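## Task

Pull the spring pin and raise the stand's post by four holes (15.2 cm), supporting it throughout so it never drops and is never lowered quickly, then push the pin back in to lock it. The wooden block must finish resting on the post's top plate. One or both robots may be used. At the end, open the grippers and move the robots away, with no robot fallen or tilted; anything held in place only by a robot does not count.

## Robot and tools

Robots: two identical Hello Robot Stretch 3 units named r1 and r2. Each has a two-wheel differential base (0.33 m long, 0.34 m wide, passive omni wheel at the rear), a lift riding a vertical mast, and a telescoping arm that reaches out to the robot's RIGHT side. The arm ends in a wrist (yaw, pitch, roll) and a two-finger gripper with round 0.04 m pads. The base cannot move sideways, so to shift the gripper forward or back you drive the base. An on-the-spot turn pivots about a point 0.05 m behind the front edge. With the arm retracted and the wrist folded, it sweeps a circle of radius 0.28 m.

Frames: the base frame has its origin on the floor midway between the drive wheels, with x forward, y left and z up. hand_pose is reported in this frame, at the point where closed fingertips meet. The odometry frame is the base frame as it was at scene start. Each robot reports in its own frames, so only images, lidar and depth grids reveal where the two robots are relative to each other.

execute_actions(actions, cameras): actions is a list holding either one action object or nothing. An empty list simply returns state and images. The action object is keyed by robot name ("r1", "r2"), and every motion inside it starts at the same moment. Per robot you may give:
- base: exactly one of translate_m (a relative drive in metres, from -1 to 1, positive forward) or rotate_rad (a relative turn in radians, from -3.2 to 3.2, positive counter-clockwise seen from above). Both are offsets from where the base last reported itself.
- joints: a dictionary of absolute targets by joint name. These are lift_m 0 to 1.1 (arm height on mast, metres); arm_m 0 to 0.52 (extension, metres); wrist_yaw_rad -1.345 to 4.42 (0 aligns the gripper with the arm, positive swings it toward the front, 3.0 folds it over the base); wrist_pitch_rad -1.57 to 0.451 (0 level, negative tips fingers down); wrist_roll_rad -2.911 to 2.911 (0 puts the fingers side by side); gripper_m -0.089 to 0.179 (larger is wider; the real tip gap is about 0.007 m less when nearly shut and 0.025 m less when fully open); head_pan_rad -3.953 to 1.73 (0 forward, positive left, -1.57 faces along the arm); head_tilt_rad -1.53 to 0.419 (negative looks down).
- contact_limits: {"arm_m": effort percent 1 to 100}. The arm stops with contact_stop when its effort reaches that level, and it caps holding force until the next action.
A joint, base or robot you omit may keep driving toward its previous target. An unknown key or an out-of-range number rejects the whole call, and nothing moves. An action lasts at most 15 s. cameras lists names such as r1_head_camera, r2_wrist_camera or "all"; omitting it or passing null returns all, and [] returns none.

wait(seconds): 0 to 10 s with no new commands, then returns the same state and images. zoom_image(camera, region): region is [x0, y0, x1, y1] in pixels of that camera's most recent full image, with the origin at top-left, and at most 504 by 504. Head images are 896x504, nav 672x504, wrist 644x364. finished_scene(scene): ends scene 1 or 2 for good and reports success.

Result lines: base_status and joint_status give how each commanded motion ended. "done" for the base means the wheels turned the full amount, even if they slipped. Other outcomes are off_target (resting short, possibly still pushing), contact_stop, time_out and torque_fault. on_its_own covers uncommanded parts; its "held at" is a target, not a position. joint_positions reports joint values. motor_effort is a percentage, positive toward higher joint values, with the peak in brackets; readings are biased and noisy. lidar_m has 12 distances in metres for 30-degree sectors, starting dead ahead and going counter-clockwise (4th left, 7th behind, 10th right), in a plane 0.17 m up; "-" means nothing seen. wrist_depth_mm and head_depth_mm are 7x7 grids of median depth in mm (head grid is sideways). base_odometry counts wheel turns. turned_by_wheels and turned_by_imu give the turn since the last result. base_tilt is in degrees, with forward and right positive. pictures names the order of the images. Once a stop is reported, later calls in the same reply are skipped.

Stops: arm and lift halt and go slack when they push firmly into something; a slack lift under load can creep down. Base, wrist and head never self-stop. A wrist servo pushed hard for several seconds switches off for 10 s.

Speed: the base is fast (0.30 m/s) only when stowed (lift_m under 0.30, arm_m under 0.03, wrist_yaw_rad over 2.54); otherwise it is limited to 0.10 m/s.

Gripper: command a value below the object's width to grip, and at least 0.02 above the contact value to let go. Neither the reading nor "done" proves a grasp.

Self-collision: fold or unfold the wrist only with lift_m within 0.32 to 0.95, wrist_pitch_rad -0.4 and roll near 0. With yaw below -0.4, keep pitch at -0.5 or lower.

Avoid: letting the unpinned post fall or come down fast; pressing one robot into another (no state line reports touching, and travel differs by up to 2.5 cm per metre); pushing with the gripper higher than about 0.45 m, or driving while gripping something fixed, since either can tip the robot; snagging furniture, especially when reversing. If tilted, back off in small steps, free the gripper, and lower lift_m to about 0.2. Finish with everything released and both robots clear and upright.

Each tool is called after "Request:" as name(argument=value, ...), one argument or row to a line, values as JSON.

## Session

Request:
execute_actions(
  actions=[],
)

Scene clock: 0.00 s.
r1.base_odometry: x=+0.000 y=+0.000 heading=+0.000 (m, m, rad; r1's odometry frame)
r1.turned_by_wheels: +0.000 (rad since the last result)
r1.turned_by_imu: +0.000 (rad since the last result)
r1.base_tilt: forward=+2.2 right=-3.2 (deg)
r1.lidar_m: 2.95 2.52 3.49 1.93 1.23 1.12 1.13 1.38 1.26 1.27 1.56 3.08
r1.head_depth_mm: 2046 3206 - - - 3058 2097 / 2027 3132 - - - 3146 2142 / 2012 3096 - - - 3138 2160 / 1973 3074 - - - 2979 2183 / 1970 2972 - - - 3210 2179 / 1963 2937 - - - 3227 2196 / 1939 2940 - - - 3339 2220
r1.base_status: not commanded
r1.joint_positions: lift_m=+0.580 arm_m=+0.000 wrist_yaw_rad=+2.822 wrist_pitch_rad=-0.434 wrist_roll_rad=-0.012 gripper_m=+0.037 head_pan_rad=-0.003 head_tilt_rad=-0.018
r1.joint_status: not commanded
r1.motor_effort: left_wheel=+0 right_wheel=+0 lift_m=+26 arm_m=-1 wrist_yaw_rad=-1 wrist_pitch_rad=+5 wrist_roll_rad=+0 gripper_m=+0 head_pan_rad=+0 head_tilt_rad=+2 (%)
r1.hand_pose: x=+0.0486 y=+0.0659 z=+0.5888 quat_wxyz=(+0.260, +0.702, +0.042, +0.662) (m; r1's base frame)
r1.wrist_depth_mm: - - - - - - - / - - - - - - - / - - - - - - - / - - - - - - - / 954 - - - - - - / 820 - 817 852 875 863 894 / 725 - 752 760 745 763 771
r2.base_odometry: x=+0.000 y=+0.000 heading=+0.000 (m, m, rad; r2's odometry frame)
r2.turned_by_wheels: +0.000 (rad since the last result)
r2.turned_by_imu: +0.000 (rad since the last result)
r2.base_tilt: forward=+1.6 right=+0.3 (deg)
r2.lidar_m: 1.64 1.35 1.34 1.48 2.36 2.47 2.52 2.52 3.43 1.69 1.68 3.22
r2.head_depth_mm: 1833 2774 3375 3303 3258 2996 2162 / 1816 2564 2729 2715 2667 2646 2153 / 1823 2328 2313 2289 2286 2249 2121 / 1807 2014 2033 1989 1976 1969 1921 / 1713 1781 1769 1759 1742 1738 1724 / 1590 1596 1577 1571 1572 1563 1554 / 1446 1448 1429 1427 1416 1424 1401
r2.base_status: not commanded
r2.joint_positions: lift_m=+0.359 arm_m=+0.001 wrist_yaw_rad=+2.924 wrist_pitch_rad=-0.512 wrist_roll_rad=-0.012 gripper_m=+0.037 head_pan_rad=-0.012 head_tilt_rad=+0.014
r2.joint_status: not commanded
r2.motor_effort: left_wheel=+0 right_wheel=-1 lift_m=+26 arm_m=-1 wrist_yaw_rad=+0 wrist_pitch_rad=+5 wrist_roll_rad=+0 gripper_m=+0 head_pan_rad=+0 head_tilt_rad=+2 (%)
r2.hand_pose: x=+0.0245 y=+0.0602 z=+0.3511 quat_wxyz=(+0.252, +0.695, +0.105, +0.665) (m; r2's base frame)
r2.wrist_depth_mm: - - - - - - - / - - - - - - - / 909 - 882 881 875 869 846 / 742 - 746 730 724 708 707 / 638 614 646 629 632 613 611 / 560 557 - 552 541 534 533 / 495 - - 493 476 473 477
pictures: r1_head_camera (sideways: a quarter turn clockwise sets it upright), r1_nav_camera (sideways: a quarter turn counterclockwise sets it upright), r1_wrist_camera, r2_head_camera (sideways: a quarter turn clockwise sets it upright), r2_nav_camera (sideways: a quarter turn counterclockwise sets it upright), r2_wrist_camera
Images, in order (width x height): r1_head_camera 896x504, r1_nav_camera 672x504, r1_wrist_camera 644x364, r2_head_camera 896x504, r2_nav_camera 672x504, r2_wrist_camera 644x364.

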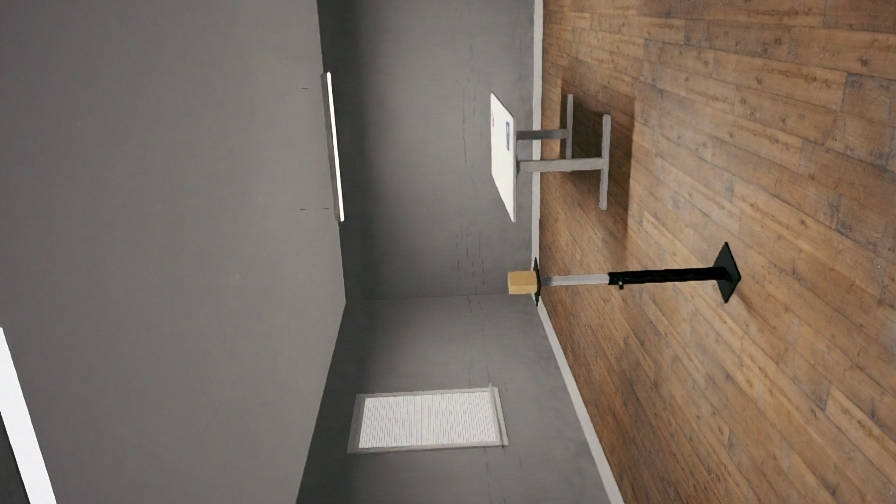

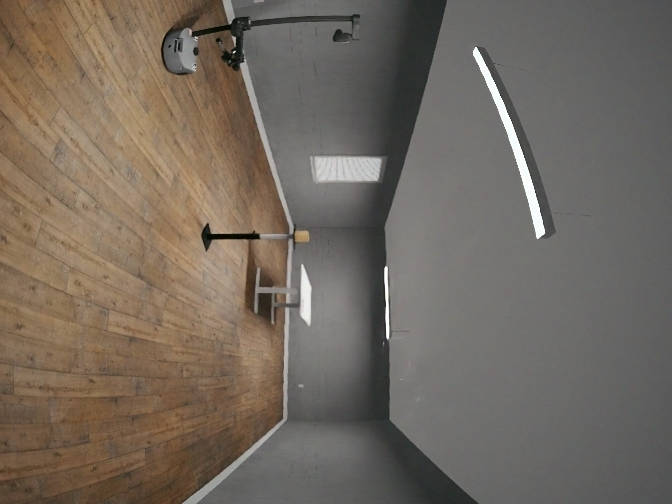

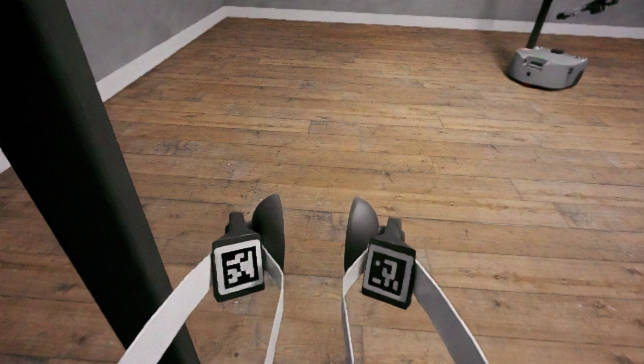

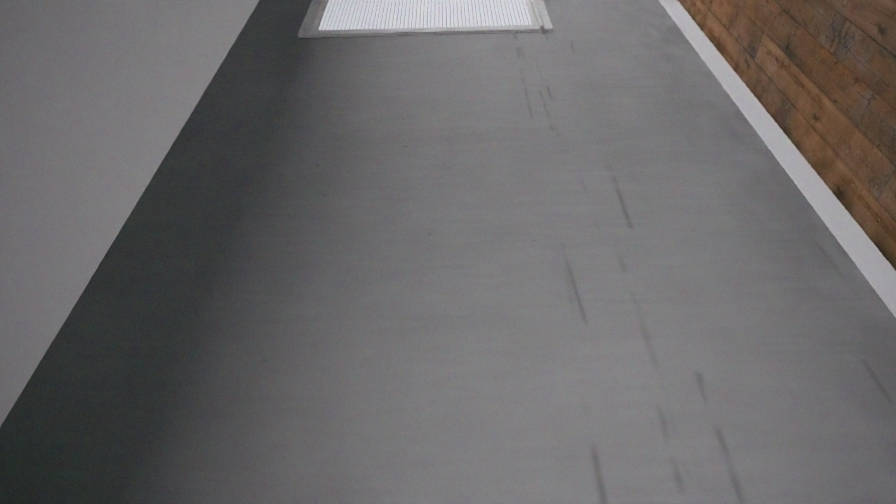

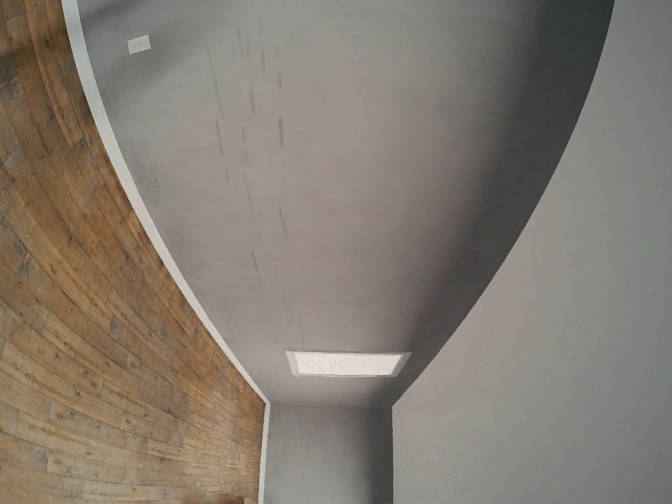

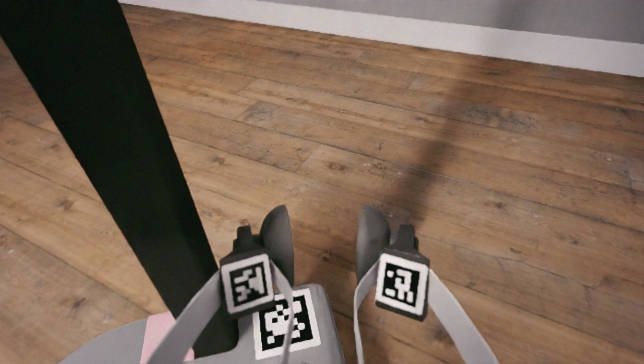

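Request:
zoom_image(
  camera="r1_head_camera",
  region=[490, 220, 760, 330],
)

Request:
execute_actions(
  actions=[
    {"r2": {"joints": {"head_pan_rad": -1.3, "head_tilt_rad": -0.35}}},
  ],
  cameras=["r2_head_camera", "r2_nav_camera"],
)

Region (490, 220, 760, 330) of r1_head_camera's 896x504 image, scaled by 1.867, with more detail than that image has; it fills the top 205 rows of this view, and the rest is white.

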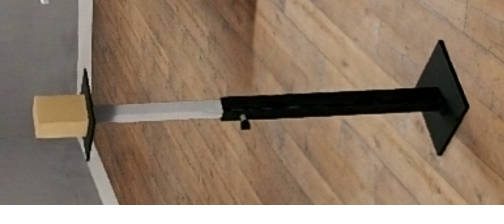

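Scene clock: 7.10 s.
r1.base_odometry: x=+0.000 y=+0.000 heading=+0.000 (m, m, rad; r1's odometry frame)
r1.turned_by_wheels: +0.000 (rad since the last result)
r1.turned_by_imu: +0.001 (rad since the last result)
r1.base_tilt: forward=+2.2 right=-3.2 (deg)
r1.lidar_m: 2.95 2.51 3.49 1.92 1.23 1.13 1.13 1.38 1.26 1.26 1.56 3.07
r1.head_depth_mm: 2044 3196 - - - 3062 2113 / 2024 3152 - - - 3097 2128 / 1984 3089 - - - 3170 2146 / 1975 3080 - - - 2962 2172 / 1962 3056 - - - 3233 2191 / 1946 2975 - - - 3251 2195 / 1927 2944 - - - 3326 2224
r1.base_status: not commanded
r1.joint_positions: lift_m=+0.580 arm_m=+0.000 wrist_yaw_rad=+2.822 wrist_pitch_rad=-0.434 wrist_roll_rad=-0.012 gripper_m=+0.037 head_pan_rad=-0.003 head_tilt_rad=-0.018
r1.joint_status: not commanded
r1.motor_effort: left_wheel=+0(0) right_wheel=+0(0) lift_m=+26(24) arm_m=+0(1) wrist_yaw_rad=-1(1) wrist_pitch_rad=+5(5) wrist_roll_rad=+0(0) gripper_m=+0(1) head_pan_rad=+0(0) head_tilt_rad=+2(3) (%)
r1.hand_pose: x=+0.0486 y=+0.0659 z=+0.5888 quat_wxyz=(+0.260, +0.702, +0.042, +0.662) (m; r1's base frame)
r1.wrist_depth_mm: - - - - - - - / - - - - - - - / - - - - - - - / - - - - - - - / 997 - 986 - - - - / 826 - 808 846 889 873 876 / 715 - 755 754 765 776 772
r2.base_odometry: x=+0.000 y=+0.000 heading=+0.000 (m, m, rad; r2's odometry frame)
r2.turned_by_wheels: +0.000 (rad since the last result)
r2.turned_by_imu: +0.000 (rad since the last result)
r2.base_tilt: forward=+1.7 right=+0.2 (deg)
r2.lidar_m: 1.64 1.35 1.34 1.48 2.35 2.47 2.53 2.52 3.43 1.69 1.68 3.21
r2.head_depth_mm: 3737 3942 - 3701 2405 1756 1398 / - - - 3777 2393 1779 1402 / - - - 3806 2424 1783 1406 / - - - 3531 2321 1788 1421 / - - - 3872 2446 1798 1418 / - - - 3606 2488 1812 1430 / - - - 3935 2492 1824 1432
r2.base_status: not commanded
r2.joint_positions: lift_m=+0.359 arm_m=+0.001 wrist_yaw_rad=+2.924 wrist_pitch_rad=-0.512 wrist_roll_rad=-0.012 gripper_m=+0.037 head_pan_rad=-1.293 head_tilt_rad=-0.345
r2.joint_status: all done
r2.motor_effort: left_wheel=+0(0) right_wheel=+0(1) lift_m=+26(25) arm_m=+0(0) wrist_yaw_rad=+0(0) wrist_pitch_rad=+5(5) wrist_roll_rad=+0(0) gripper_m=+1(0) head_pan_rad=-3(33) head_tilt_rad=-3(30) (%)
r2.hand_pose: x=+0.0245 y=+0.0602 z=+0.3511 quat_wxyz=(+0.252, +0.695, +0.105, +0.665) (m; r2's base frame)
r2.wrist_depth_mm: - - - - - - - / - - - - - - - / 921 - 884 886 874 858 853 / 746 - 737 735 717 720 712 / 641 614 645 632 642 610 610 / 559 549 - 554 543 537 536 / 492 - - 495 480 480 473
pictures: r2_head_camera (sideways: a quarter turn clockwise sets it upright), r2_nav_camera (sideways: a quarter turn counterclockwise sets it upright)
Images, in order (width x height): r2_head_camera 896x504, r2_nav_camera 672x504.

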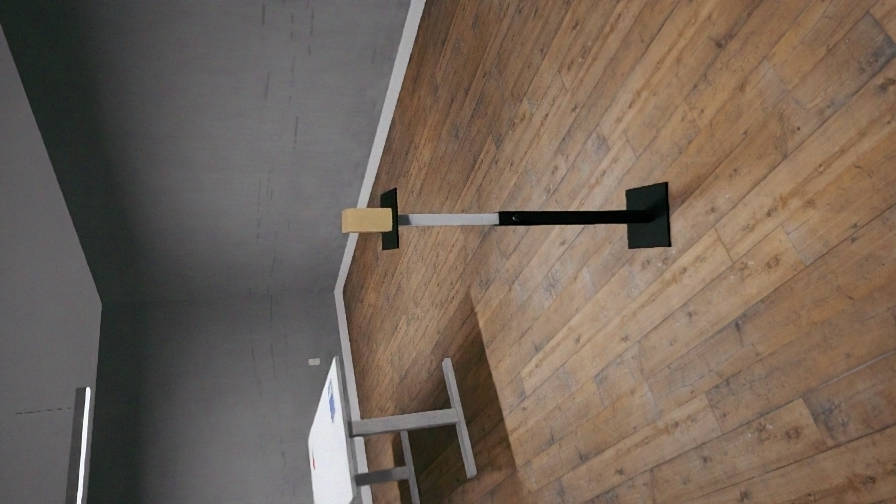

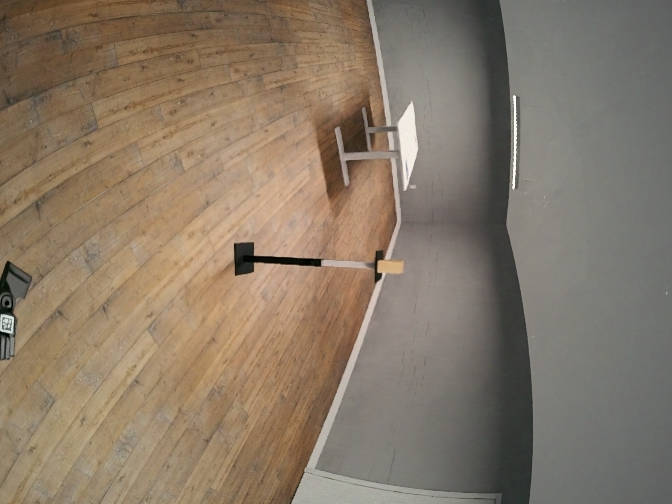

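Request:
zoom_image(
  camera="r2_head_camera",
  region=[330, 160, 700, 270],
)

Request:
zoom_image(
  camera="r2_head_camera",
  region=[470, 190, 560, 245],
)

Region (330, 160, 700, 270) of r2_head_camera's 896x504 image, scaled by 1.362, with more detail than that image has; it fills the top 150 rows of this view, and the rest is white.

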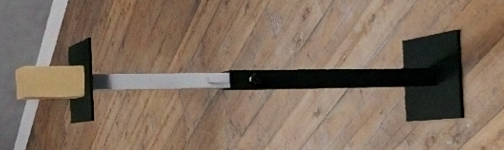

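Region (470, 190, 560, 245) of r2_head_camera's 896x504 image, scaled by 5.600, with more detail than that image has.

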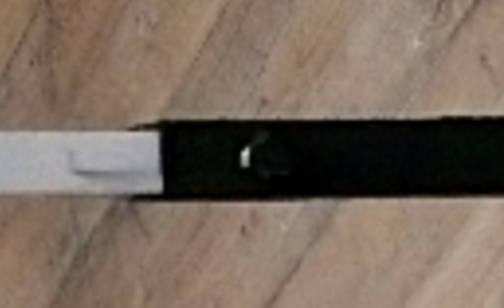

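Request:
execute_actions(
  actions=[
    {"r1": {"base": {"rotate_rad": -0.076}, "joints": {"lift_m": 0.28, "head_tilt_rad": -0.4}}, "r2": {"base": {"rotate_rad": -1.31}, "joints": {"lift_m": 0.28, "head_pan_rad": 0.0, "head_tilt_rad": -0.5}}},
  ],
  cameras=["r2_head_camera"],
)

Scene clock: 111.20 s.
r1.base_odometry: x=+0.000 y=+0.000 heading=-0.076 (m, m, rad; r1's odometry frame)
r1.turned_by_wheels: -0.076 (rad since the last result)
r1.turned_by_imu: -0.074 (rad since the last result)
r1.base_tilt: forward=+2.2 right=-3.3 (deg)
r1.lidar_m: 2.96 2.51 3.50 2.17 1.28 1.13 1.13 1.32 1.26 1.26 1.48 2.65
r1.head_depth_mm: - - - 3233 2251 1699 1381 / - - - 3289 2254 1719 1391 / - - - 3280 2266 1729 1392 / - - - 3295 2283 1741 1406 / - - - 3154 2296 1748 1412 / - - - 3419 2304 1752 1413 / - - - 3456 2350 1770 1422
r1.base_status: done
r1.joint_positions: lift_m=+0.280 arm_m=+0.000 wrist_yaw_rad=+2.822 wrist_pitch_rad=-0.435 wrist_roll_rad=-0.012 gripper_m=+0.037 head_pan_rad=-0.003 head_tilt_rad=-0.395
r1.joint_status: all done
r1.motor_effort: left_wheel=+5(10) right_wheel=-4(7) lift_m=+22(23) arm_m=+0(1) wrist_yaw_rad=-1(1) wrist_pitch_rad=+5(5) wrist_roll_rad=+0(0) gripper_m=+0(0) head_pan_rad=+0(0) head_tilt_rad=-4(30) (%)
r1.hand_pose: x=+0.0486 y=+0.0659 z=+0.2892 quat_wxyz=(+0.260, +0.702, +0.042, +0.662) (m; r1's base frame)
r1.wrist_depth_mm: - - - - - - - / - - - - - - - / - 866 868 876 911 918 936 / - 685 686 693 717 723 738 / 541 575 586 577 583 604 594 / 471 - - 492 500 508 502 / - - - 427 429 434 438
r2.base_odometry: x=+0.000 y=+0.000 heading=-1.310 (m, m, rad; r2's odometry frame)
r2.turned_by_wheels: -1.310 (rad since the last result)
r2.turned_by_imu: -1.281 (rad since the last result)
r2.base_tilt: forward=+1.5 right=+0.1 (deg)
r2.lidar_m: 1.68 3.58 2.06 1.42 1.34 1.37 1.77 2.47 2.52 2.53 3.42 3.51
r2.head_depth_mm: 3734 3886 3970 2655 1942 1521 1262 / - - - 2663 1950 1527 1265 / - - - 2650 1956 1540 1268 / - - 3755 2581 1970 1551 1274 / - - - 2735 1990 1559 1274 / - - - 2775 1995 1563 1287 / - - - 2762 2005 1571 1290
r2.base_status: done
r2.joint_positions: lift_m=+0.281 arm_m=+0.001 wrist_yaw_rad=+2.924 wrist_pitch_rad=-0.512 wrist_roll_rad=-0.012 gripper_m=+0.037 head_pan_rad=-0.007 head_tilt_rad=-0.494
r2.joint_status: all done
r2.motor_effort: left_wheel=+4(14) right_wheel=-3(5) lift_m=+15(23) arm_m=-1(1) wrist_yaw_rad=+0(0) wrist_pitch_rad=+5(5) wrist_roll_rad=+0(0) gripper_m=+0(0) head_pan_rad=+3(35) head_tilt_rad=-3(20) (%)
r2.hand_pose: x=+0.0245 y=+0.0602 z=+0.2727 quat_wxyz=(+0.252, +0.695, +0.105, +0.665) (m; r2's base frame)
r2.wrist_depth_mm: - - - - - - - / 920 969 973 937 924 909 911 / 771 - 748 739 727 722 719 / 634 - 614 615 606 601 594 / 542 519 544 538 534 517 513 / 477 - - - 452 451 447 / - - - - 403 403 397
pictures: r2_head_camera (sideways: a quarter turn clockwise sets it upright)
Images, in order (width x height): r2_head_camera 896x504.

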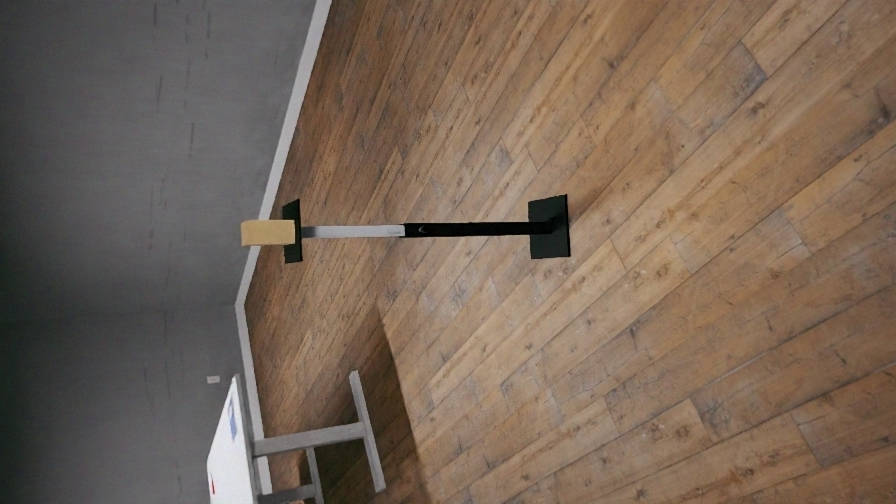

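Request:
execute_actions(
  actions=[
    {"r1": {"base": {"translate_m": 1.0}}, "r2": {"base": {"translate_m": 1.0}, "joints": {"head_tilt_rad": -0.85}}},
  ],
  cameras=["r2_head_camera"],
)

Request:
execute_actions(
  actions=[
    {"r1": {"base": {"translate_m": 1.0}, "joints": {"head_tilt_rad": -0.7, "head_pan_rad": 0.3}}, "r2": {"base": {"rotate_rad": 1.57}, "joints": {"head_pan_rad": -1.57}}},
  ],
  cameras=["r1_head_camera", "r2_head_camera"],
)

Scene clock: 127.70 s.
r1.base_odometry: x=+0.997 y=-0.076 heading=-0.076 (m, m, rad; r1's odometry frame)
r1.turned_by_wheels: +0.000 (rad since the last result)
r1.turned_by_imu: +0.005 (rad since the last result)
r1.base_tilt: forward=+2.2 right=-3.2 (deg)
r1.lidar_m: 1.98 1.76 3.21 3.22 2.36 2.08 2.08 1.75 1.54 1.54 1.80 3.24
r1.head_depth_mm: - - - 3182 2224 1702 1381 / - - - 3224 2276 1716 1388 / - - - 3261 2276 1732 1397 / - - - 3323 2281 1745 1398 / - - - 3317 2197 1750 1415 / - - - 3194 2275 1770 1418 / - - - 3465 2346 1768 1425
r1.base_status: done
r1.joint_positions: lift_m=+0.280 arm_m=+0.000 wrist_yaw_rad=+2.822 wrist_pitch_rad=-0.435 wrist_roll_rad=-0.012 gripper_m=+0.037 head_pan_rad=-0.003 head_tilt_rad=-0.396
r1.joint_status: not commanded
r1.motor_effort: left_wheel=+5(16) right_wheel=-3(5) lift_m=+23(23) arm_m=-1(1) wrist_yaw_rad=+0(1) wrist_pitch_rad=+4(5) wrist_roll_rad=+0(1) gripper_m=+0(0) head_pan_rad=+0(0) head_tilt_rad=-3(3) (%)
r1.hand_pose: x=+0.0486 y=+0.0659 z=+0.2891 quat_wxyz=(+0.260, +0.702, +0.042, +0.662) (m; r1's base frame)
r1.wrist_depth_mm: - - - - - - - / - - - - - - - / - 837 852 890 928 920 934 / - 684 699 677 702 724 739 / 545 582 578 574 584 588 604 / 471 - - 495 499 512 500 / - - - 424 430 443 441
r2.base_odometry: x=+0.258 y=-0.966 heading=-1.310 (m, m, rad; r2's odometry frame)
r2.turned_by_wheels: +0.000 (rad since the last result)
r2.turned_by_imu: +0.006 (rad since the last result)
r2.base_tilt: forward=+1.5 right=+0.1 (deg)
r2.lidar_m: 0.68 2.63 2.92 2.02 1.91 1.94 2.54 3.30 3.38 1.77 2.85 2.95
r2.head_depth_mm: 3178 2653 2073 1684 1429 1244 1103 / 3425 2660 2093 1703 1444 1256 1108 / 3767 2558 1904 1727 1445 1258 1105 / 3830 2530 834 1684 1421 1255 1114 / 3911 2728 2139 1739 1454 1264 1118 / 3930 2722 2121 1751 1468 1267 1118 / 3685 2796 2148 1739 1474 1277 1126
r2.base_status: done
r2.joint_positions: lift_m=+0.281 arm_m=+0.001 wrist_yaw_rad=+2.924 wrist_pitch_rad=-0.512 wrist_roll_rad=-0.012 gripper_m=+0.037 head_pan_rad=-0.007 head_tilt_rad=-0.840
r2.joint_status: all done
r2.motor_effort: left_wheel=+3(15) right_wheel=-3(8) lift_m=+14(15) arm_m=-1(0) wrist_yaw_rad=+0(1) wrist_pitch_rad=+6(5) wrist_roll_rad=+0(0) gripper_m=+0(0) head_pan_rad=+4(3) head_tilt_rad=-6(34) (%)
r2.hand_pose: x=+0.0245 y=+0.0601 z=+0.2727 quat_wxyz=(+0.252, +0.695, +0.105, +0.665) (m; r2's base frame)
r2.wrist_depth_mm: - - - - - - - / 910 976 954 939 931 915 891 / 769 - 743 746 732 717 713 / 630 - 619 611 607 599 600 / 540 514 547 536 536 516 510 / 480 - - - 458 447 449 / - - - - 402 399 402
pictures: r2_head_camera (sideways: a quarter turn clockwise sets it upright)
Images, in order (width x height): r2_head_camera 896x504.

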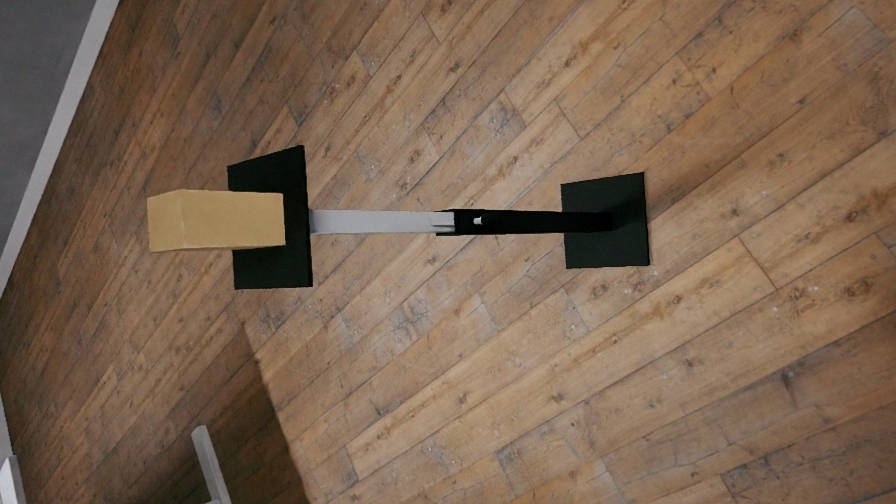

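Scene clock: 132.80 s.
r1.base_odometry: x=+1.994 y=-0.151 heading=-0.076 (m, m, rad; r1's odometry frame)
r1.turned_by_wheels: +0.000 (rad since the last result)
r1.turned_by_imu: +0.004 (rad since the last result)
r1.base_tilt: forward=+2.2 right=-3.3 (deg)
r1.lidar_m: 2.90 1.01 1.04 2.94 3.43 3.02 3.03 2.07 1.81 1.81 2.16 3.88
r1.head_depth_mm: - 3648 2550 1969 1606 1352 1170 / - 3662 2584 1980 1608 1362 1170 / - 3666 2596 1999 1616 1364 1183 / - 3742 2514 1947 1552 1373 1184 / - 992 2348 1939 1631 1371 1188 / 3651 3771 2656 2022 1645 1383 1191 / 3288 3397 2665 2042 1658 1396 1199
r1.base_status: done
r1.joint_positions: lift_m=+0.280 arm_m=+0.000 wrist_yaw_rad=+2.822 wrist_pitch_rad=-0.435 wrist_roll_rad=-0.012 gripper_m=+0.037 head_pan_rad=+0.293 head_tilt_rad=-0.692
r1.joint_status: all done
r1.motor_effort: left_wheel=+4(15) right_wheel=-2(5) lift_m=+22(22) arm_m=-1(1) wrist_yaw_rad=+0(1) wrist_pitch_rad=+5(4) wrist_roll_rad=+0(0) gripper_m=+0(0) head_pan_rad=+4(31) head_tilt_rad=-5(27) (%)
r1.hand_pose: x=+0.0486 y=+0.0659 z=+0.2891 quat_wxyz=(+0.261, +0.702, +0.042, +0.662) (m; r1's base frame)
r1.wrist_depth_mm: - - - - - - - / - - - 968 892 - - / - 835 855 877 913 888 955 / - 672 686 693 706 715 740 / 550 570 567 569 583 594 601 / 465 - - 491 501 497 511 / - - - 427 424 436 440
r2.base_odometry: x=+0.258 y=-0.966 heading=+0.260 (m, m, rad; r2's odometry frame)
r2.turned_by_wheels: +1.570 (rad since the last result)
r2.turned_by_imu: +1.535 (rad since the last result)
r2.base_tilt: forward=+1.6 right=+0.2 (deg)
r2.lidar_m: 2.03 1.90 1.93 2.49 3.29 3.35 0.98 1.00 2.93 0.68 2.63 2.98
r2.head_depth_mm: 3162 2635 2067 1696 1441 1247 1101 / 3444 2675 2067 1710 1446 1248 1121 / 3767 2506 868 1670 1425 1251 1126 / 3775 2528 846 1686 1421 1260 1150 / 3830 2773 2132 1732 1465 1266 1118 / 3883 2798 2146 1739 1464 1271 1118 / 3692 2803 2149 1750 1480 1280 1127
r2.base_status: done
r2.joint_positions: lift_m=+0.281 arm_m=+0.002 wrist_yaw_rad=+2.924 wrist_pitch_rad=-0.512 wrist_roll_rad=-0.012 gripper_m=+0.037 head_pan_rad=-1.563 head_tilt_rad=-0.840
r2.joint_status: all done
r2.motor_effort: left_wheel=-5(13) right_wheel=+2(7) lift_m=+14(15) arm_m=-1(1) wrist_yaw_rad=+0(0) wrist_pitch_rad=+5(5) wrist_roll_rad=+0(1) gripper_m=+1(0) head_pan_rad=-3(29) head_tilt_rad=-6(6) (%)
r2.hand_pose: x=+0.0245 y=+0.0601 z=+0.2727 quat_wxyz=(+0.252, +0.695, +0.105, +0.665) (m; r2's base frame)
r2.wrist_depth_mm: - - - - - - - / 922 965 963 928 925 907 907 / 762 - 752 743 744 727 711 / 637 - 616 622 606 607 599 / 536 518 543 537 529 515 509 / 477 - - - 459 450 444 / - - - - 400 400 397
pictures: r1_head_camera (sideways: a quarter turn clockwise sets it upright), r2_head_camera (sideways: a quarter turn clockwise sets it upright)
Images, in order (width x height): r1_head_camera 896x504, r2_head_camera 896x504.

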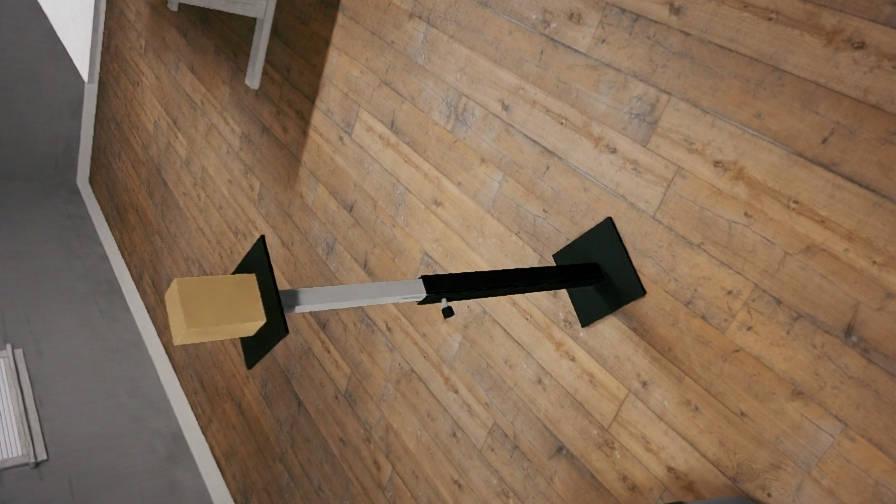

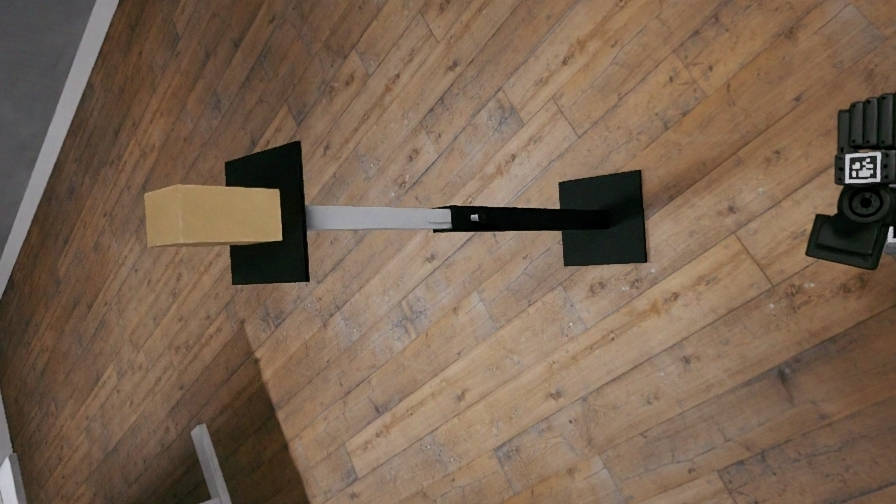

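Request:
execute_actions(
  actions=[
    {"r1": {"base": {"translate_m": 0.46}}, "r2": {"joints": {"lift_m": 0.38, "wrist_pitch_rad": -0.4}}},
  ],
  cameras=[],
)

Request:
execute_actions(
  actions=[
    {"r1": {"base": {"rotate_rad": 2.22}, "joints": {"head_pan_rad": -1.57, "head_tilt_rad": -0.85, "wrist_pitch_rad": -0.4}}, "r2": {"joints": {"wrist_yaw_rad": 0.0, "gripper_m": 0.09}}},
  ],
  cameras=[],
)

Request:
execute_actions(
  actions=[
    {"r1": {"joints": {"lift_m": 0.66}}, "r2": {"joints": {"wrist_pitch_rad": 0.0, "wrist_roll_rad": 0.0, "arm_m": 0.1}}},
  ],
  cameras=["r1_head_camera", "r2_head_camera", "r2_wrist_camera"],
)

Scene clock: 171.53 s.
r1.base_odometry: x=+2.453 y=-0.186 heading=-0.075 (m, m, rad; r1's odometry frame)
r1.turned_by_wheels: +0.000 (rad since the last result)
r1.turned_by_imu: +0.003 (rad since the last result)
r1.base_tilt: forward=+2.2 right=-3.2 (deg)
r1.lidar_m: 2.44 0.61 2.80 0.90 3.31 3.46 3.44 2.22 1.93 1.96 2.32 4.19
r1.head_depth_mm: - 3629 2464 1974 1602 1358 1169 / - 3613 2545 1967 1615 1356 1181 / - 3675 2563 1994 1621 1365 1177 / - 3734 2602 2015 1635 1374 1183 / 3918 3758 2649 2009 1632 1364 1178 / 3475 3572 2630 690 1551 1292 1195 / 3082 3338 632 643 1648 1385 1191
r1.base_status: done
r1.joint_positions: lift_m=+0.280 arm_m=+0.000 wrist_yaw_rad=+2.822 wrist_pitch_rad=-0.435 wrist_roll_rad=-0.012 gripper_m=+0.037 head_pan_rad=+0.293 head_tilt_rad=-0.692
r1.joint_status: not commanded
r1.motor_effort: left_wheel=+4(15) right_wheel=-3(6) lift_m=+23(21) arm_m=+0(1) wrist_yaw_rad=+0(1) wrist_pitch_rad=+5(5) wrist_roll_rad=+0(1) gripper_m=+0(1) head_pan_rad=+4(4) head_tilt_rad=-5(5) (%)
r1.hand_pose: x=+0.0486 y=+0.0659 z=+0.2891 quat_wxyz=(+0.261, +0.702, +0.042, +0.662) (m; r1's base frame)
r1.wrist_depth_mm: - - - - - - - / - 888 753 - - - - / - 817 803 871 882 836 931 / - 676 679 702 717 664 723 / 537 583 576 585 596 591 608 / 476 - - 482 495 498 504 / - - - 426 431 435 436
r2.base_odometry: x=+0.258 y=-0.966 heading=+0.260 (m, m, rad; r2's odometry frame)
r2.turned_by_wheels: +0.000 (rad since the last result)
r2.turned_by_imu: +0.001 (rad since the last result)
r2.base_tilt: forward=+1.6 right=+0.1 (deg)
r2.lidar_m: 2.03 1.90 1.93 2.49 3.32 3.37 3.08 0.79 0.90 0.68 2.63 2.98
r2.head_depth_mm: 3132 2652 2062 1687 1448 1242 1107 / 3431 2676 2078 1704 1446 1249 1135 / 3769 2472 870 1666 1429 1260 1144 / 3839 2552 845 1677 1423 1258 1141 / 3852 2760 2123 1724 1460 1258 1117 / 3946 2762 2140 1747 1465 1268 1118 / 3733 2773 2142 1748 1466 1268 1122
r2.base_status: not commanded
r2.joint_positions: lift_m=+0.379 arm_m=+0.002 wrist_yaw_rad=+2.924 wrist_pitch_rad=-0.421 wrist_roll_rad=-0.012 gripper_m=+0.037 head_pan_rad=-1.563 head_tilt_rad=-0.840
r2.joint_status: all done
r2.motor_effort: left_wheel=-5(5) right_wheel=+2(2) lift_m=+35(37) arm_m=-1(1) wrist_yaw_rad=+1(0) wrist_pitch_rad=+7(10) wrist_roll_rad=+0(0) gripper_m=+0(0) head_pan_rad=-3(3) head_tilt_rad=-6(6) (%)
r2.hand_pose: x=+0.0271 y=+0.0723 z=+0.3915 quat_wxyz=(+0.222, +0.699, +0.073, +0.676) (m; r2's base frame)
r2.wrist_depth_mm: - - - - - - - / - - - - - - - / - - - - - - - / 908 - 884 883 880 857 848 / 741 - 750 728 740 709 707 / 637 623 - 619 609 606 602 / 546 546 555 550 534 532 527
pictures: none
No camera images: the call's "cameras" was empty. Leave "cameras" out to get every camera's image.

Scene clock: 174.20 s.
r1.base_odometry: x=+2.453 y=-0.186 heading=+2.144 (m, m, rad; r1's odometry frame)
r1.turned_by_wheels: +2.220 (rad since the last result)
r1.turned_by_imu: +2.190 (rad since the last result)
r1.base_tilt: forward=+2.2 right=-3.3 (deg)
r1.lidar_m: 3.58 3.46 3.17 2.10 1.95 1.98 2.51 3.68 2.45 0.61 2.80 0.90
r1.head_depth_mm: 3475 2569 2058 1689 1451 1263 1122 / 3441 2583 2044 1702 1459 1265 1133 / 3286 2536 691 1711 1466 1270 1150 / 3065 632 674 1624 1399 1280 1148 / 2932 2632 1977 1714 1465 1280 1135 / 2739 2634 2088 1730 1474 1285 1142 / 2575 2668 2111 1734 1440 1287 1137
r1.base_status: done
r1.joint_positions: lift_m=+0.280 arm_m=+0.000 wrist_yaw_rad=+2.822 wrist_pitch_rad=-0.424 wrist_roll_rad=-0.012 gripper_m=+0.037 head_pan_rad=-1.563 head_tilt_rad=-0.840
r1.joint_status: all done
r1.motor_effort: left_wheel=-4(14) right_wheel=+3(10) lift_m=+22(22) arm_m=-1(1) wrist_yaw_rad=+0(0) wrist_pitch_rad=+8(8) wrist_roll_rad=+0(0) gripper_m=+0(0) head_pan_rad=-4(50) head_tilt_rad=-6(21) (%)
r1.hand_pose: x=+0.0490 y=+0.0672 z=+0.2916 quat_wxyz=(+0.257, +0.702, +0.039, +0.663) (m; r1's base frame)
r1.wrist_depth_mm: - - - - - - - / - - - - - - - / - 860 871 894 913 939 984 / - 712 694 708 727 740 753 / 547 572 594 590 593 586 607 / 475 - - 499 502 510 521 / - - - 435 438 433 440
r2.base_odometry: x=+0.258 y=-0.966 heading=+0.260 (m, m, rad; r2's odometry frame)
r2.turned_by_wheels: +0.000 (rad since the last result)
r2.turned_by_imu: +0.000 (rad since the last result)
r2.base_tilt: forward=+1.7 right=+0.1 (deg)
r2.lidar_m: 2.02 1.90 1.93 2.50 3.31 3.37 3.09 0.90 0.89 0.68 2.63 2.98
r2.head_depth_mm: 3160 2625 2066 1691 1408 1247 1098 / 3410 2669 2087 1716 1444 1246 1138 / 3785 2503 873 1661 1439 1266 - / 3782 2522 846 1680 1428 1261 1109 / 3793 2736 2111 1732 1461 1266 1117 / 3916 2774 2145 1733 1468 1266 1124 / 3726 2796 2147 1747 1476 1280 1123
r2.base_status: not commanded
r2.joint_positions: lift_m=+0.379 arm_m=+0.002 wrist_yaw_rad=+0.003 wrist_pitch_rad=-0.421 wrist_roll_rad=-0.012 gripper_m=+0.090 head_pan_rad=-1.563 head_tilt_rad=-0.840
r2.joint_status: all done
r2.motor_effort: left_wheel=-5(5) right_wheel=+1(2) lift_m=+36(36) arm_m=-1(1) wrist_yaw_rad=-3(5) wrist_pitch_rad=+8(8) wrist_roll_rad=+0(0) gripper_m=+0(87) head_pan_rad=-3(4) head_tilt_rad=-5(6) (%)
r2.hand_pose: x=-0.0209 y=-0.3705 z=+0.3915 quat_wxyz=(+0.696, +0.150, -0.687, -0.146) (m; r2's base frame)
r2.wrist_depth_mm: - - - - - - - / - - - - - - - / - - - - - - - / 916 893 880 833 862 847 604 / 745 739 768 709 743 716 579 / 636 630 613 606 606 614 589 / 550 548 538 540 535 534 527
pictures: none
No camera images: the call's "cameras" was empty. Leave "cameras" out to get every camera's image.

Scene clock: 178.50 s.
r1.base_odometry: x=+2.453 y=-0.186 heading=+2.144 (m, m, rad; r1's odometry frame)
r1.turned_by_wheels: +0.000 (rad since the last result)
r1.turned_by_imu: +0.001 (rad since the last result)
r1.base_tilt: forward=+2.2 right=-3.2 (deg)
r1.lidar_m: 3.55 3.44 3.18 2.09 1.96 1.98 2.49 3.68 2.45 0.61 2.80 0.89
r1.head_depth_mm: 3458 2575 2036 1690 1446 1286 - / 3463 2604 2042 1707 1455 1288 - / 3299 2466 693 1713 1460 1272 - / 3126 631 675 1631 1393 1293 1095 / 2932 2634 1959 1720 1474 1271 1121 / 2739 2644 2104 1727 1452 1283 1135 / 2579 2672 2123 1732 1419 1284 1142
r1.base_status: not commanded
r1.joint_positions: lift_m=+0.660 arm_m=+0.000 wrist_yaw_rad=+2.822 wrist_pitch_rad=-0.423 wrist_roll_rad=-0.012 gripper_m=+0.037 head_pan_rad=-1.563 head_tilt_rad=-0.840
r1.joint_status: all done
r1.motor_effort: left_wheel=-4(4) right_wheel=+3(3) lift_m=+28(29) arm_m=+0(1) wrist_yaw_rad=+0(1) wrist_pitch_rad=+7(8) wrist_roll_rad=+1(0) gripper_m=+1(1) head_pan_rad=-4(4) head_tilt_rad=-6(6) (%)
r1.hand_pose: x=+0.0491 y=+0.0673 z=+0.6714 quat_wxyz=(+0.257, +0.702, +0.038, +0.663) (m; r1's base frame)
r1.wrist_depth_mm: - - - - - - - / - - - - - - - / - - - - - - - / - - - - - - - / - - - - - - - / 971 - 928 952 980 - - / 804 - 847 851 835 839 856
r2.base_odometry: x=+0.258 y=-0.966 heading=+0.260 (m, m, rad; r2's odometry frame)
r2.turned_by_wheels: +0.000 (rad since the last result)
r2.turned_by_imu: +0.000 (rad since the last result)
r2.base_tilt: forward=+1.7 right=+0.1 (deg)
r2.lidar_m: 2.03 1.90 1.94 2.50 3.31 3.38 3.08 0.90 0.89 0.68 2.63 2.98
r2.head_depth_mm: 3176 2673 2055 1701 1401 1251 1104 / 3473 2664 2088 1701 1434 1273 1122 / 3764 2480 867 1667 1409 1289 1090 / 3835 2525 842 1669 1415 1261 1114 / 3854 2742 2140 1734 1464 1267 1115 / 3947 2769 2115 1741 1465 1272 1122 / 3722 2762 2131 1749 1463 1277 1127
r2.base_status: not commanded
r2.joint_positions: lift_m=+0.379 arm_m=+0.100 wrist_yaw_rad=+0.002 wrist_pitch_rad=-0.025 wrist_roll_rad=-0.004 gripper_m=+0.090 head_pan_rad=-1.563 head_tilt_rad=-0.840
r2.joint_status: all done
r2.motor_effort: left_wheel=-5(5) right_wheel=+1(2) lift_m=+35(36) arm_m=+7(8) wrist_yaw_rad=-2(3) wrist_pitch_rad=+9(8) wrist_roll_rad=+1(2) gripper_m=+0(0) head_pan_rad=-2(4) head_tilt_rad=-6(6) (%)
r2.hand_pose: x=-0.0210 y=-0.5001 z=+0.4877 quat_wxyz=(+0.709, +0.010, -0.705, -0.008) (m; r2's base frame)
r2.wrist_depth_mm: - - - - - - - / - - - - - - - / - - - 341 - - - / - - - - - - - / - - - - - - - / - - - 967 - - - / 855 846 834 760 820 827 772
pictures: r1_head_camera (sideways: a quarter turn clockwise sets it upright), r2_head_camera (sideways: a quarter turn clockwise sets it upright), r2_wrist_camera
Images, in order (width x height): r1_head_camera 896x504, r2_head_camera 896x504, r2_wrist_camera 644x364.

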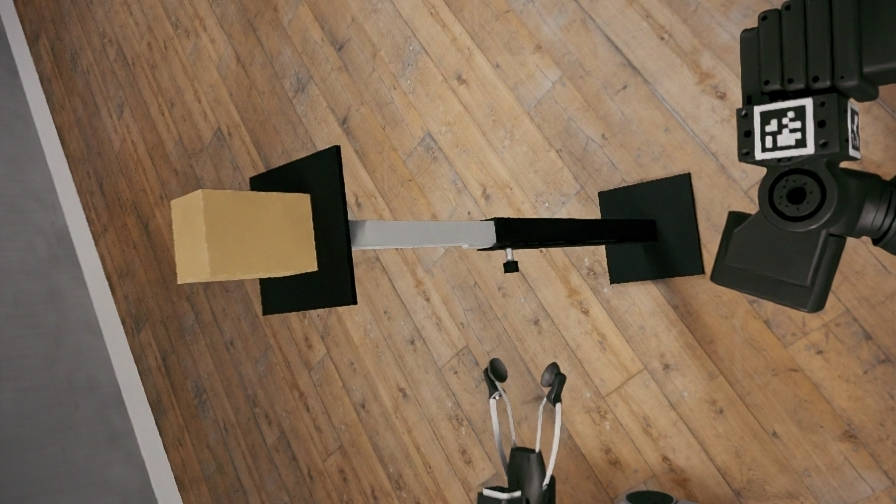

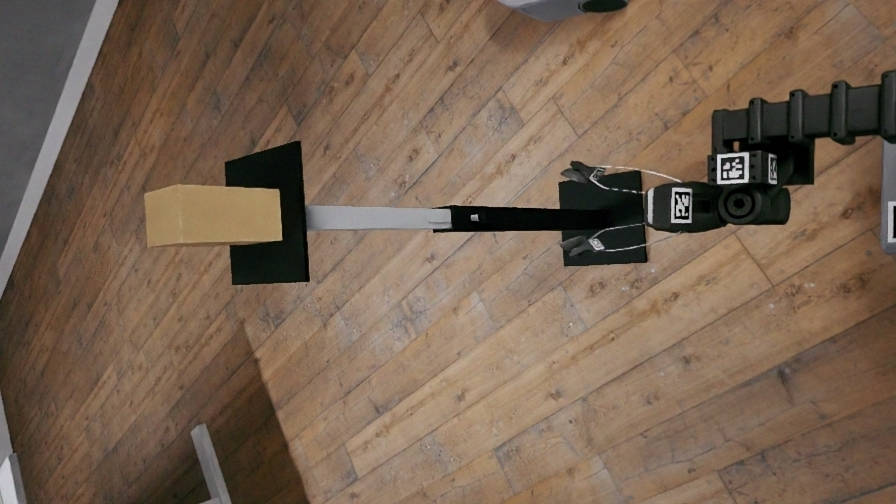

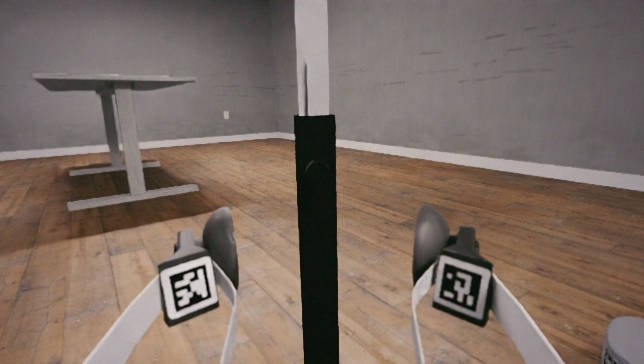

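Request:
execute_actions(
  actions=[
    {"r1": {"base": {"translate_m": -0.012}, "joints": {"wrist_yaw_rad": 0.087, "gripper_m": 0.12}}, "r2": {"joints": {"arm_m": 0.19, "wrist_pitch_rad": 0.025}}},
  ],
  cameras=[],
)

Request:
execute_actions(
  actions=[
    {"r1": {"joints": {"wrist_pitch_rad": 0.025, "wrist_roll_rad": 0.0, "arm_m": 0.08}}},
  ],
  cameras=["r1_head_camera", "r1_wrist_camera", "r2_head_camera", "r2_wrist_camera"],
)

Scene clock: 210.60 s.
r1.base_odometry: x=+2.459 y=-0.196 heading=+2.144 (m, m, rad; r1's odometry frame)
r1.turned_by_wheels: +0.000 (rad since the last result)
r1.turned_by_imu: +0.001 (rad since the last result)
r1.base_tilt: forward=+2.2 right=-3.3 (deg)
r1.lidar_m: 3.56 3.47 3.17 2.09 1.95 1.98 2.50 3.67 2.44 0.61 2.80 0.91
r1.head_depth_mm: 3448 2561 2040 1700 1450 1287 - / 3450 2590 2056 1704 1449 1293 - / 3314 2593 1894 1715 1472 1281 - / 3094 623 667 1634 1391 1272 1124 / 2958 2652 1923 1708 1465 1278 1133 / 2755 2648 2086 1725 1442 1284 1134 / 2591 2670 2102 1743 1419 1285 1141
r1.base_status: done
r1.joint_positions: lift_m=+0.660 arm_m=+0.000 wrist_yaw_rad=+0.091 wrist_pitch_rad=-0.423 wrist_roll_rad=-0.012 gripper_m=+0.120 head_pan_rad=-1.563 head_tilt_rad=-0.840
r1.joint_status: all done
r1.motor_effort: left_wheel=-4(12) right_wheel=+3(3) lift_m=+28(28) arm_m=-1(1) wrist_yaw_rad=-6(7) wrist_pitch_rad=+7(7) wrist_roll_rad=+0(0) gripper_m=+1(81) head_pan_rad=-4(4) head_tilt_rad=-6(6) (%)
r1.hand_pose: x=-0.0013 y=-0.3680 z=+0.6714 quat_wxyz=(+0.702, +0.180, -0.679, -0.116) (m; r1's base frame)
r1.wrist_depth_mm: - - - - - - - / - - - - - - - / 420 - - - - - - / 434 473 - - - - - / - - - - - - - / 727 917 997 965 979 - - / 683 816 834 830 870 879 867
r2.base_odometry: x=+0.258 y=-0.966 heading=+0.260 (m, m, rad; r2's odometry frame)
r2.turned_by_wheels: +0.000 (rad since the last result)
r2.turned_by_imu: +0.001 (rad since the last result)
r2.base_tilt: forward=+1.7 right=+0.2 (deg)
r2.lidar_m: 2.03 1.90 1.93 2.49 3.32 3.36 3.09 0.92 0.90 0.68 2.62 2.98
r2.head_depth_mm: 3191 2630 2070 1661 1402 1243 1100 / 3435 2698 2078 1698 1437 1241 1125 / 3760 2472 867 1662 1439 1207 1118 / 3852 2503 844 1678 1426 1254 1113 / 3822 2755 2124 1731 1461 1270 1111 / 3894 2767 2150 1738 1478 1272 1119 / 3778 2797 2147 1750 1475 1274 1120
r2.base_status: not commanded
r2.joint_positions: lift_m=+0.379 arm_m=+0.190 wrist_yaw_rad=+0.002 wrist_pitch_rad=+0.000 wrist_roll_rad=-0.004 gripper_m=+0.090 head_pan_rad=-1.563 head_tilt_rad=-0.840
r2.joint_status: all done
r2.motor_effort: left_wheel=-5(5) right_wheel=+2(2) lift_m=+36(36) arm_m=+7(7) wrist_yaw_rad=-2(2) wrist_pitch_rad=+9(10) wrist_roll_rad=+1(1) gripper_m=+0(1) head_pan_rad=-3(3) head_tilt_rad=-5(6) (%)
r2.hand_pose: x=-0.0210 y=-0.5908 z=+0.4942 quat_wxyz=(+0.709, +0.001, -0.705, +0.000) (m; r2's base frame)
r2.wrist_depth_mm: - - - - - - - / - - - - - - - / - - - 270 - - - / - - - 256 - - - / - - - 265 - - - / - - - 273 - - - / 889 863 865 281 861 849 837
pictures: none
No camera images: the call's "cameras" was empty. Leave "cameras" out to get every camera's image.

Scene clock: 212.40 s.
r1.base_odometry: x=+2.459 y=-0.196 heading=+2.144 (m, m, rad; r1's odometry frame)
r1.turned_by_wheels: +0.000 (rad since the last result)
r1.turned_by_imu: +0.000 (rad since the last result)
r1.base_tilt: forward=+2.2 right=-3.2 (deg)
r1.lidar_m: 3.58 3.46 3.18 2.08 1.95 1.97 2.49 3.67 2.44 0.61 2.80 0.90
r1.head_depth_mm: 3450 2555 2040 1691 1448 1294 - / 3467 2573 2056 1702 1482 - 1120 / 3352 2586 1900 1722 1495 - 1126 / 3135 619 669 1623 1441 1256 1132 / 2905 2626 1915 1737 1447 1276 1138 / 2740 2651 2084 1736 1449 1291 1131 / 2574 2686 2113 1744 1426 1284 1139
r1.base_status: not commanded
r1.joint_positions: lift_m=+0.660 arm_m=+0.080 wrist_yaw_rad=+0.090 wrist_pitch_rad=-0.002 wrist_roll_rad=-0.008 gripper_m=+0.120 head_pan_rad=-1.563 head_tilt_rad=-0.840
r1.joint_status: all done
r1.motor_effort: left_wheel=-4(4) right_wheel=+2(3) lift_m=+28(28) arm_m=+3(1) wrist_yaw_rad=-4(5) wrist_pitch_rad=+9(12) wrist_roll_rad=+4(5) gripper_m=+0(1) head_pan_rad=-4(4) head_tilt_rad=-6(7) (%)
r1.hand_pose: x=+0.0015 y=-0.4798 z=+0.7740 quat_wxyz=(+0.710, +0.033, -0.703, +0.031) (m; r1's base frame)
r1.wrist_depth_mm: - - - 259 - - - / - - - 283 - - - / - - - - - - - / - - - - - - - / - - - - - - - / - - - - - - - / - - - - - - -
r2.base_odometry: x=+0.258 y=-0.966 heading=+0.260 (m, m, rad; r2's odometry frame)
r2.turned_by_wheels: +0.000 (rad since the last result)
r2.turned_by_imu: +0.000 (rad since the last result)
r2.base_tilt: forward=+1.7 right=+0.2 (deg)
r2.lidar_m: 2.03 1.90 1.94 2.50 3.31 3.38 3.09 0.91 0.90 0.68 2.62 2.98
r2.head_depth_mm: 3162 2652 1953 1698 1401 1244 1097 / 3404 2669 2011 1702 1438 1254 1118 / 3799 2503 872 1674 1435 1204 1118 / 3859 2522 844 1690 1425 1256 1113 / 3841 2763 2111 1728 1461 1262 1118 / 3857 2769 2138 1730 1463 1272 1122 / 3701 2774 2150 1757 1471 1272 1127
r2.base_status: not commanded
r2.joint_positions: lift_m=+0.379 arm_m=+0.190 wrist_yaw_rad=+0.002 wrist_pitch_rad=+0.000 wrist_roll_rad=-0.004 gripper_m=+0.090 head_pan_rad=-1.563 head_tilt_rad=-0.840
r2.joint_status: not commanded
r2.motor_effort: left_wheel=-5(5) right_wheel=+2(3) lift_m=+36(36) arm_m=+7(7) wrist_yaw_rad=-2(2) wrist_pitch_rad=+9(9) wrist_roll_rad=+1(1) gripper_m=+0(1) head_pan_rad=-3(4) head_tilt_rad=-6(6) (%)
r2.hand_pose: x=-0.0210 y=-0.5908 z=+0.4942 quat_wxyz=(+0.709, +0.001, -0.705, +0.000) (m; r2's base frame)
r2.wrist_depth_mm: - - - - - - - / - - - - - - - / - - - 270 - - - / - - - 256 - - - / - - - 265 - - - / - - - 273 - - - / 882 876 863 283 855 854 855
pictures: r1_head_camera (sideways: a quarter turn clockwise sets it upright), r1_wrist_camera, r2_head_camera (sideways: a quarter turn clockwise sets it upright), r2_wrist_camera
Images, in order (width x height): r1_head_camera 896x504, r1_wrist_camera 644x364, r2_head_camera 896x504, r2_wrist_camera 644x364.

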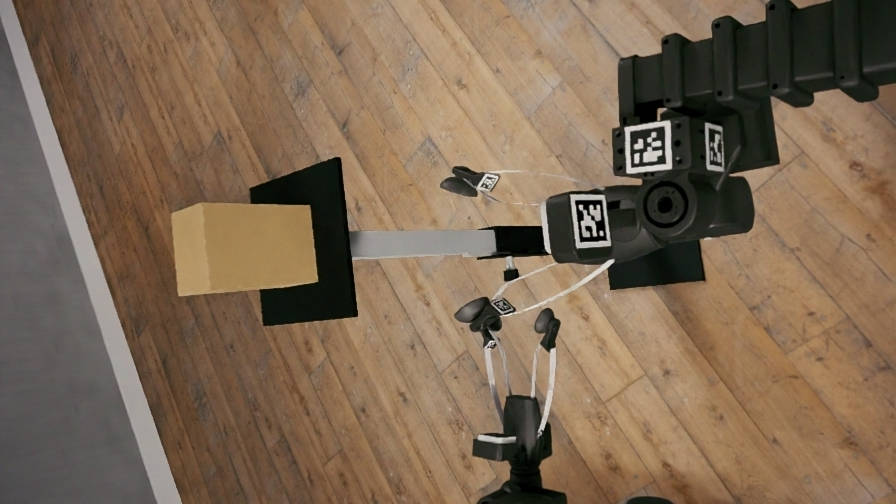

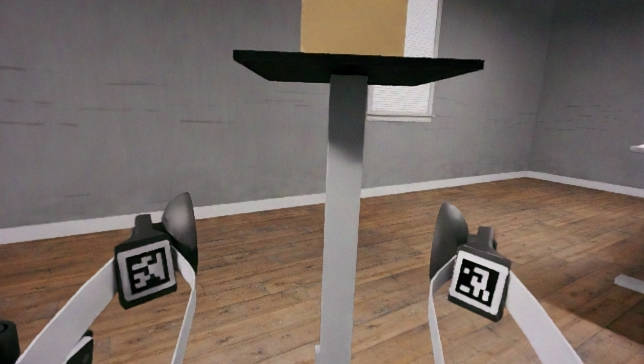

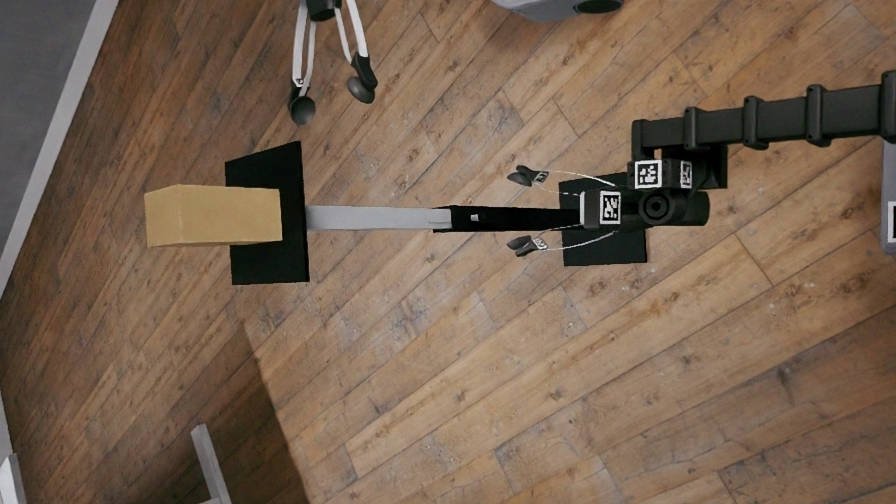

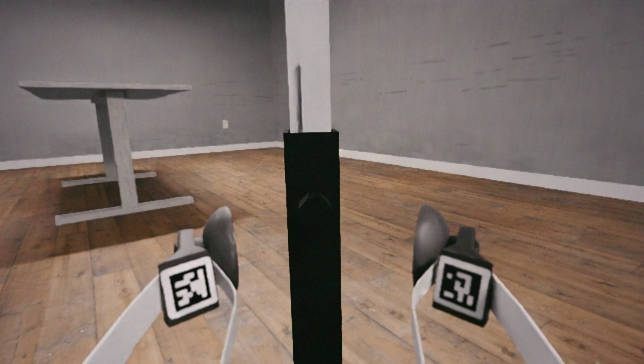

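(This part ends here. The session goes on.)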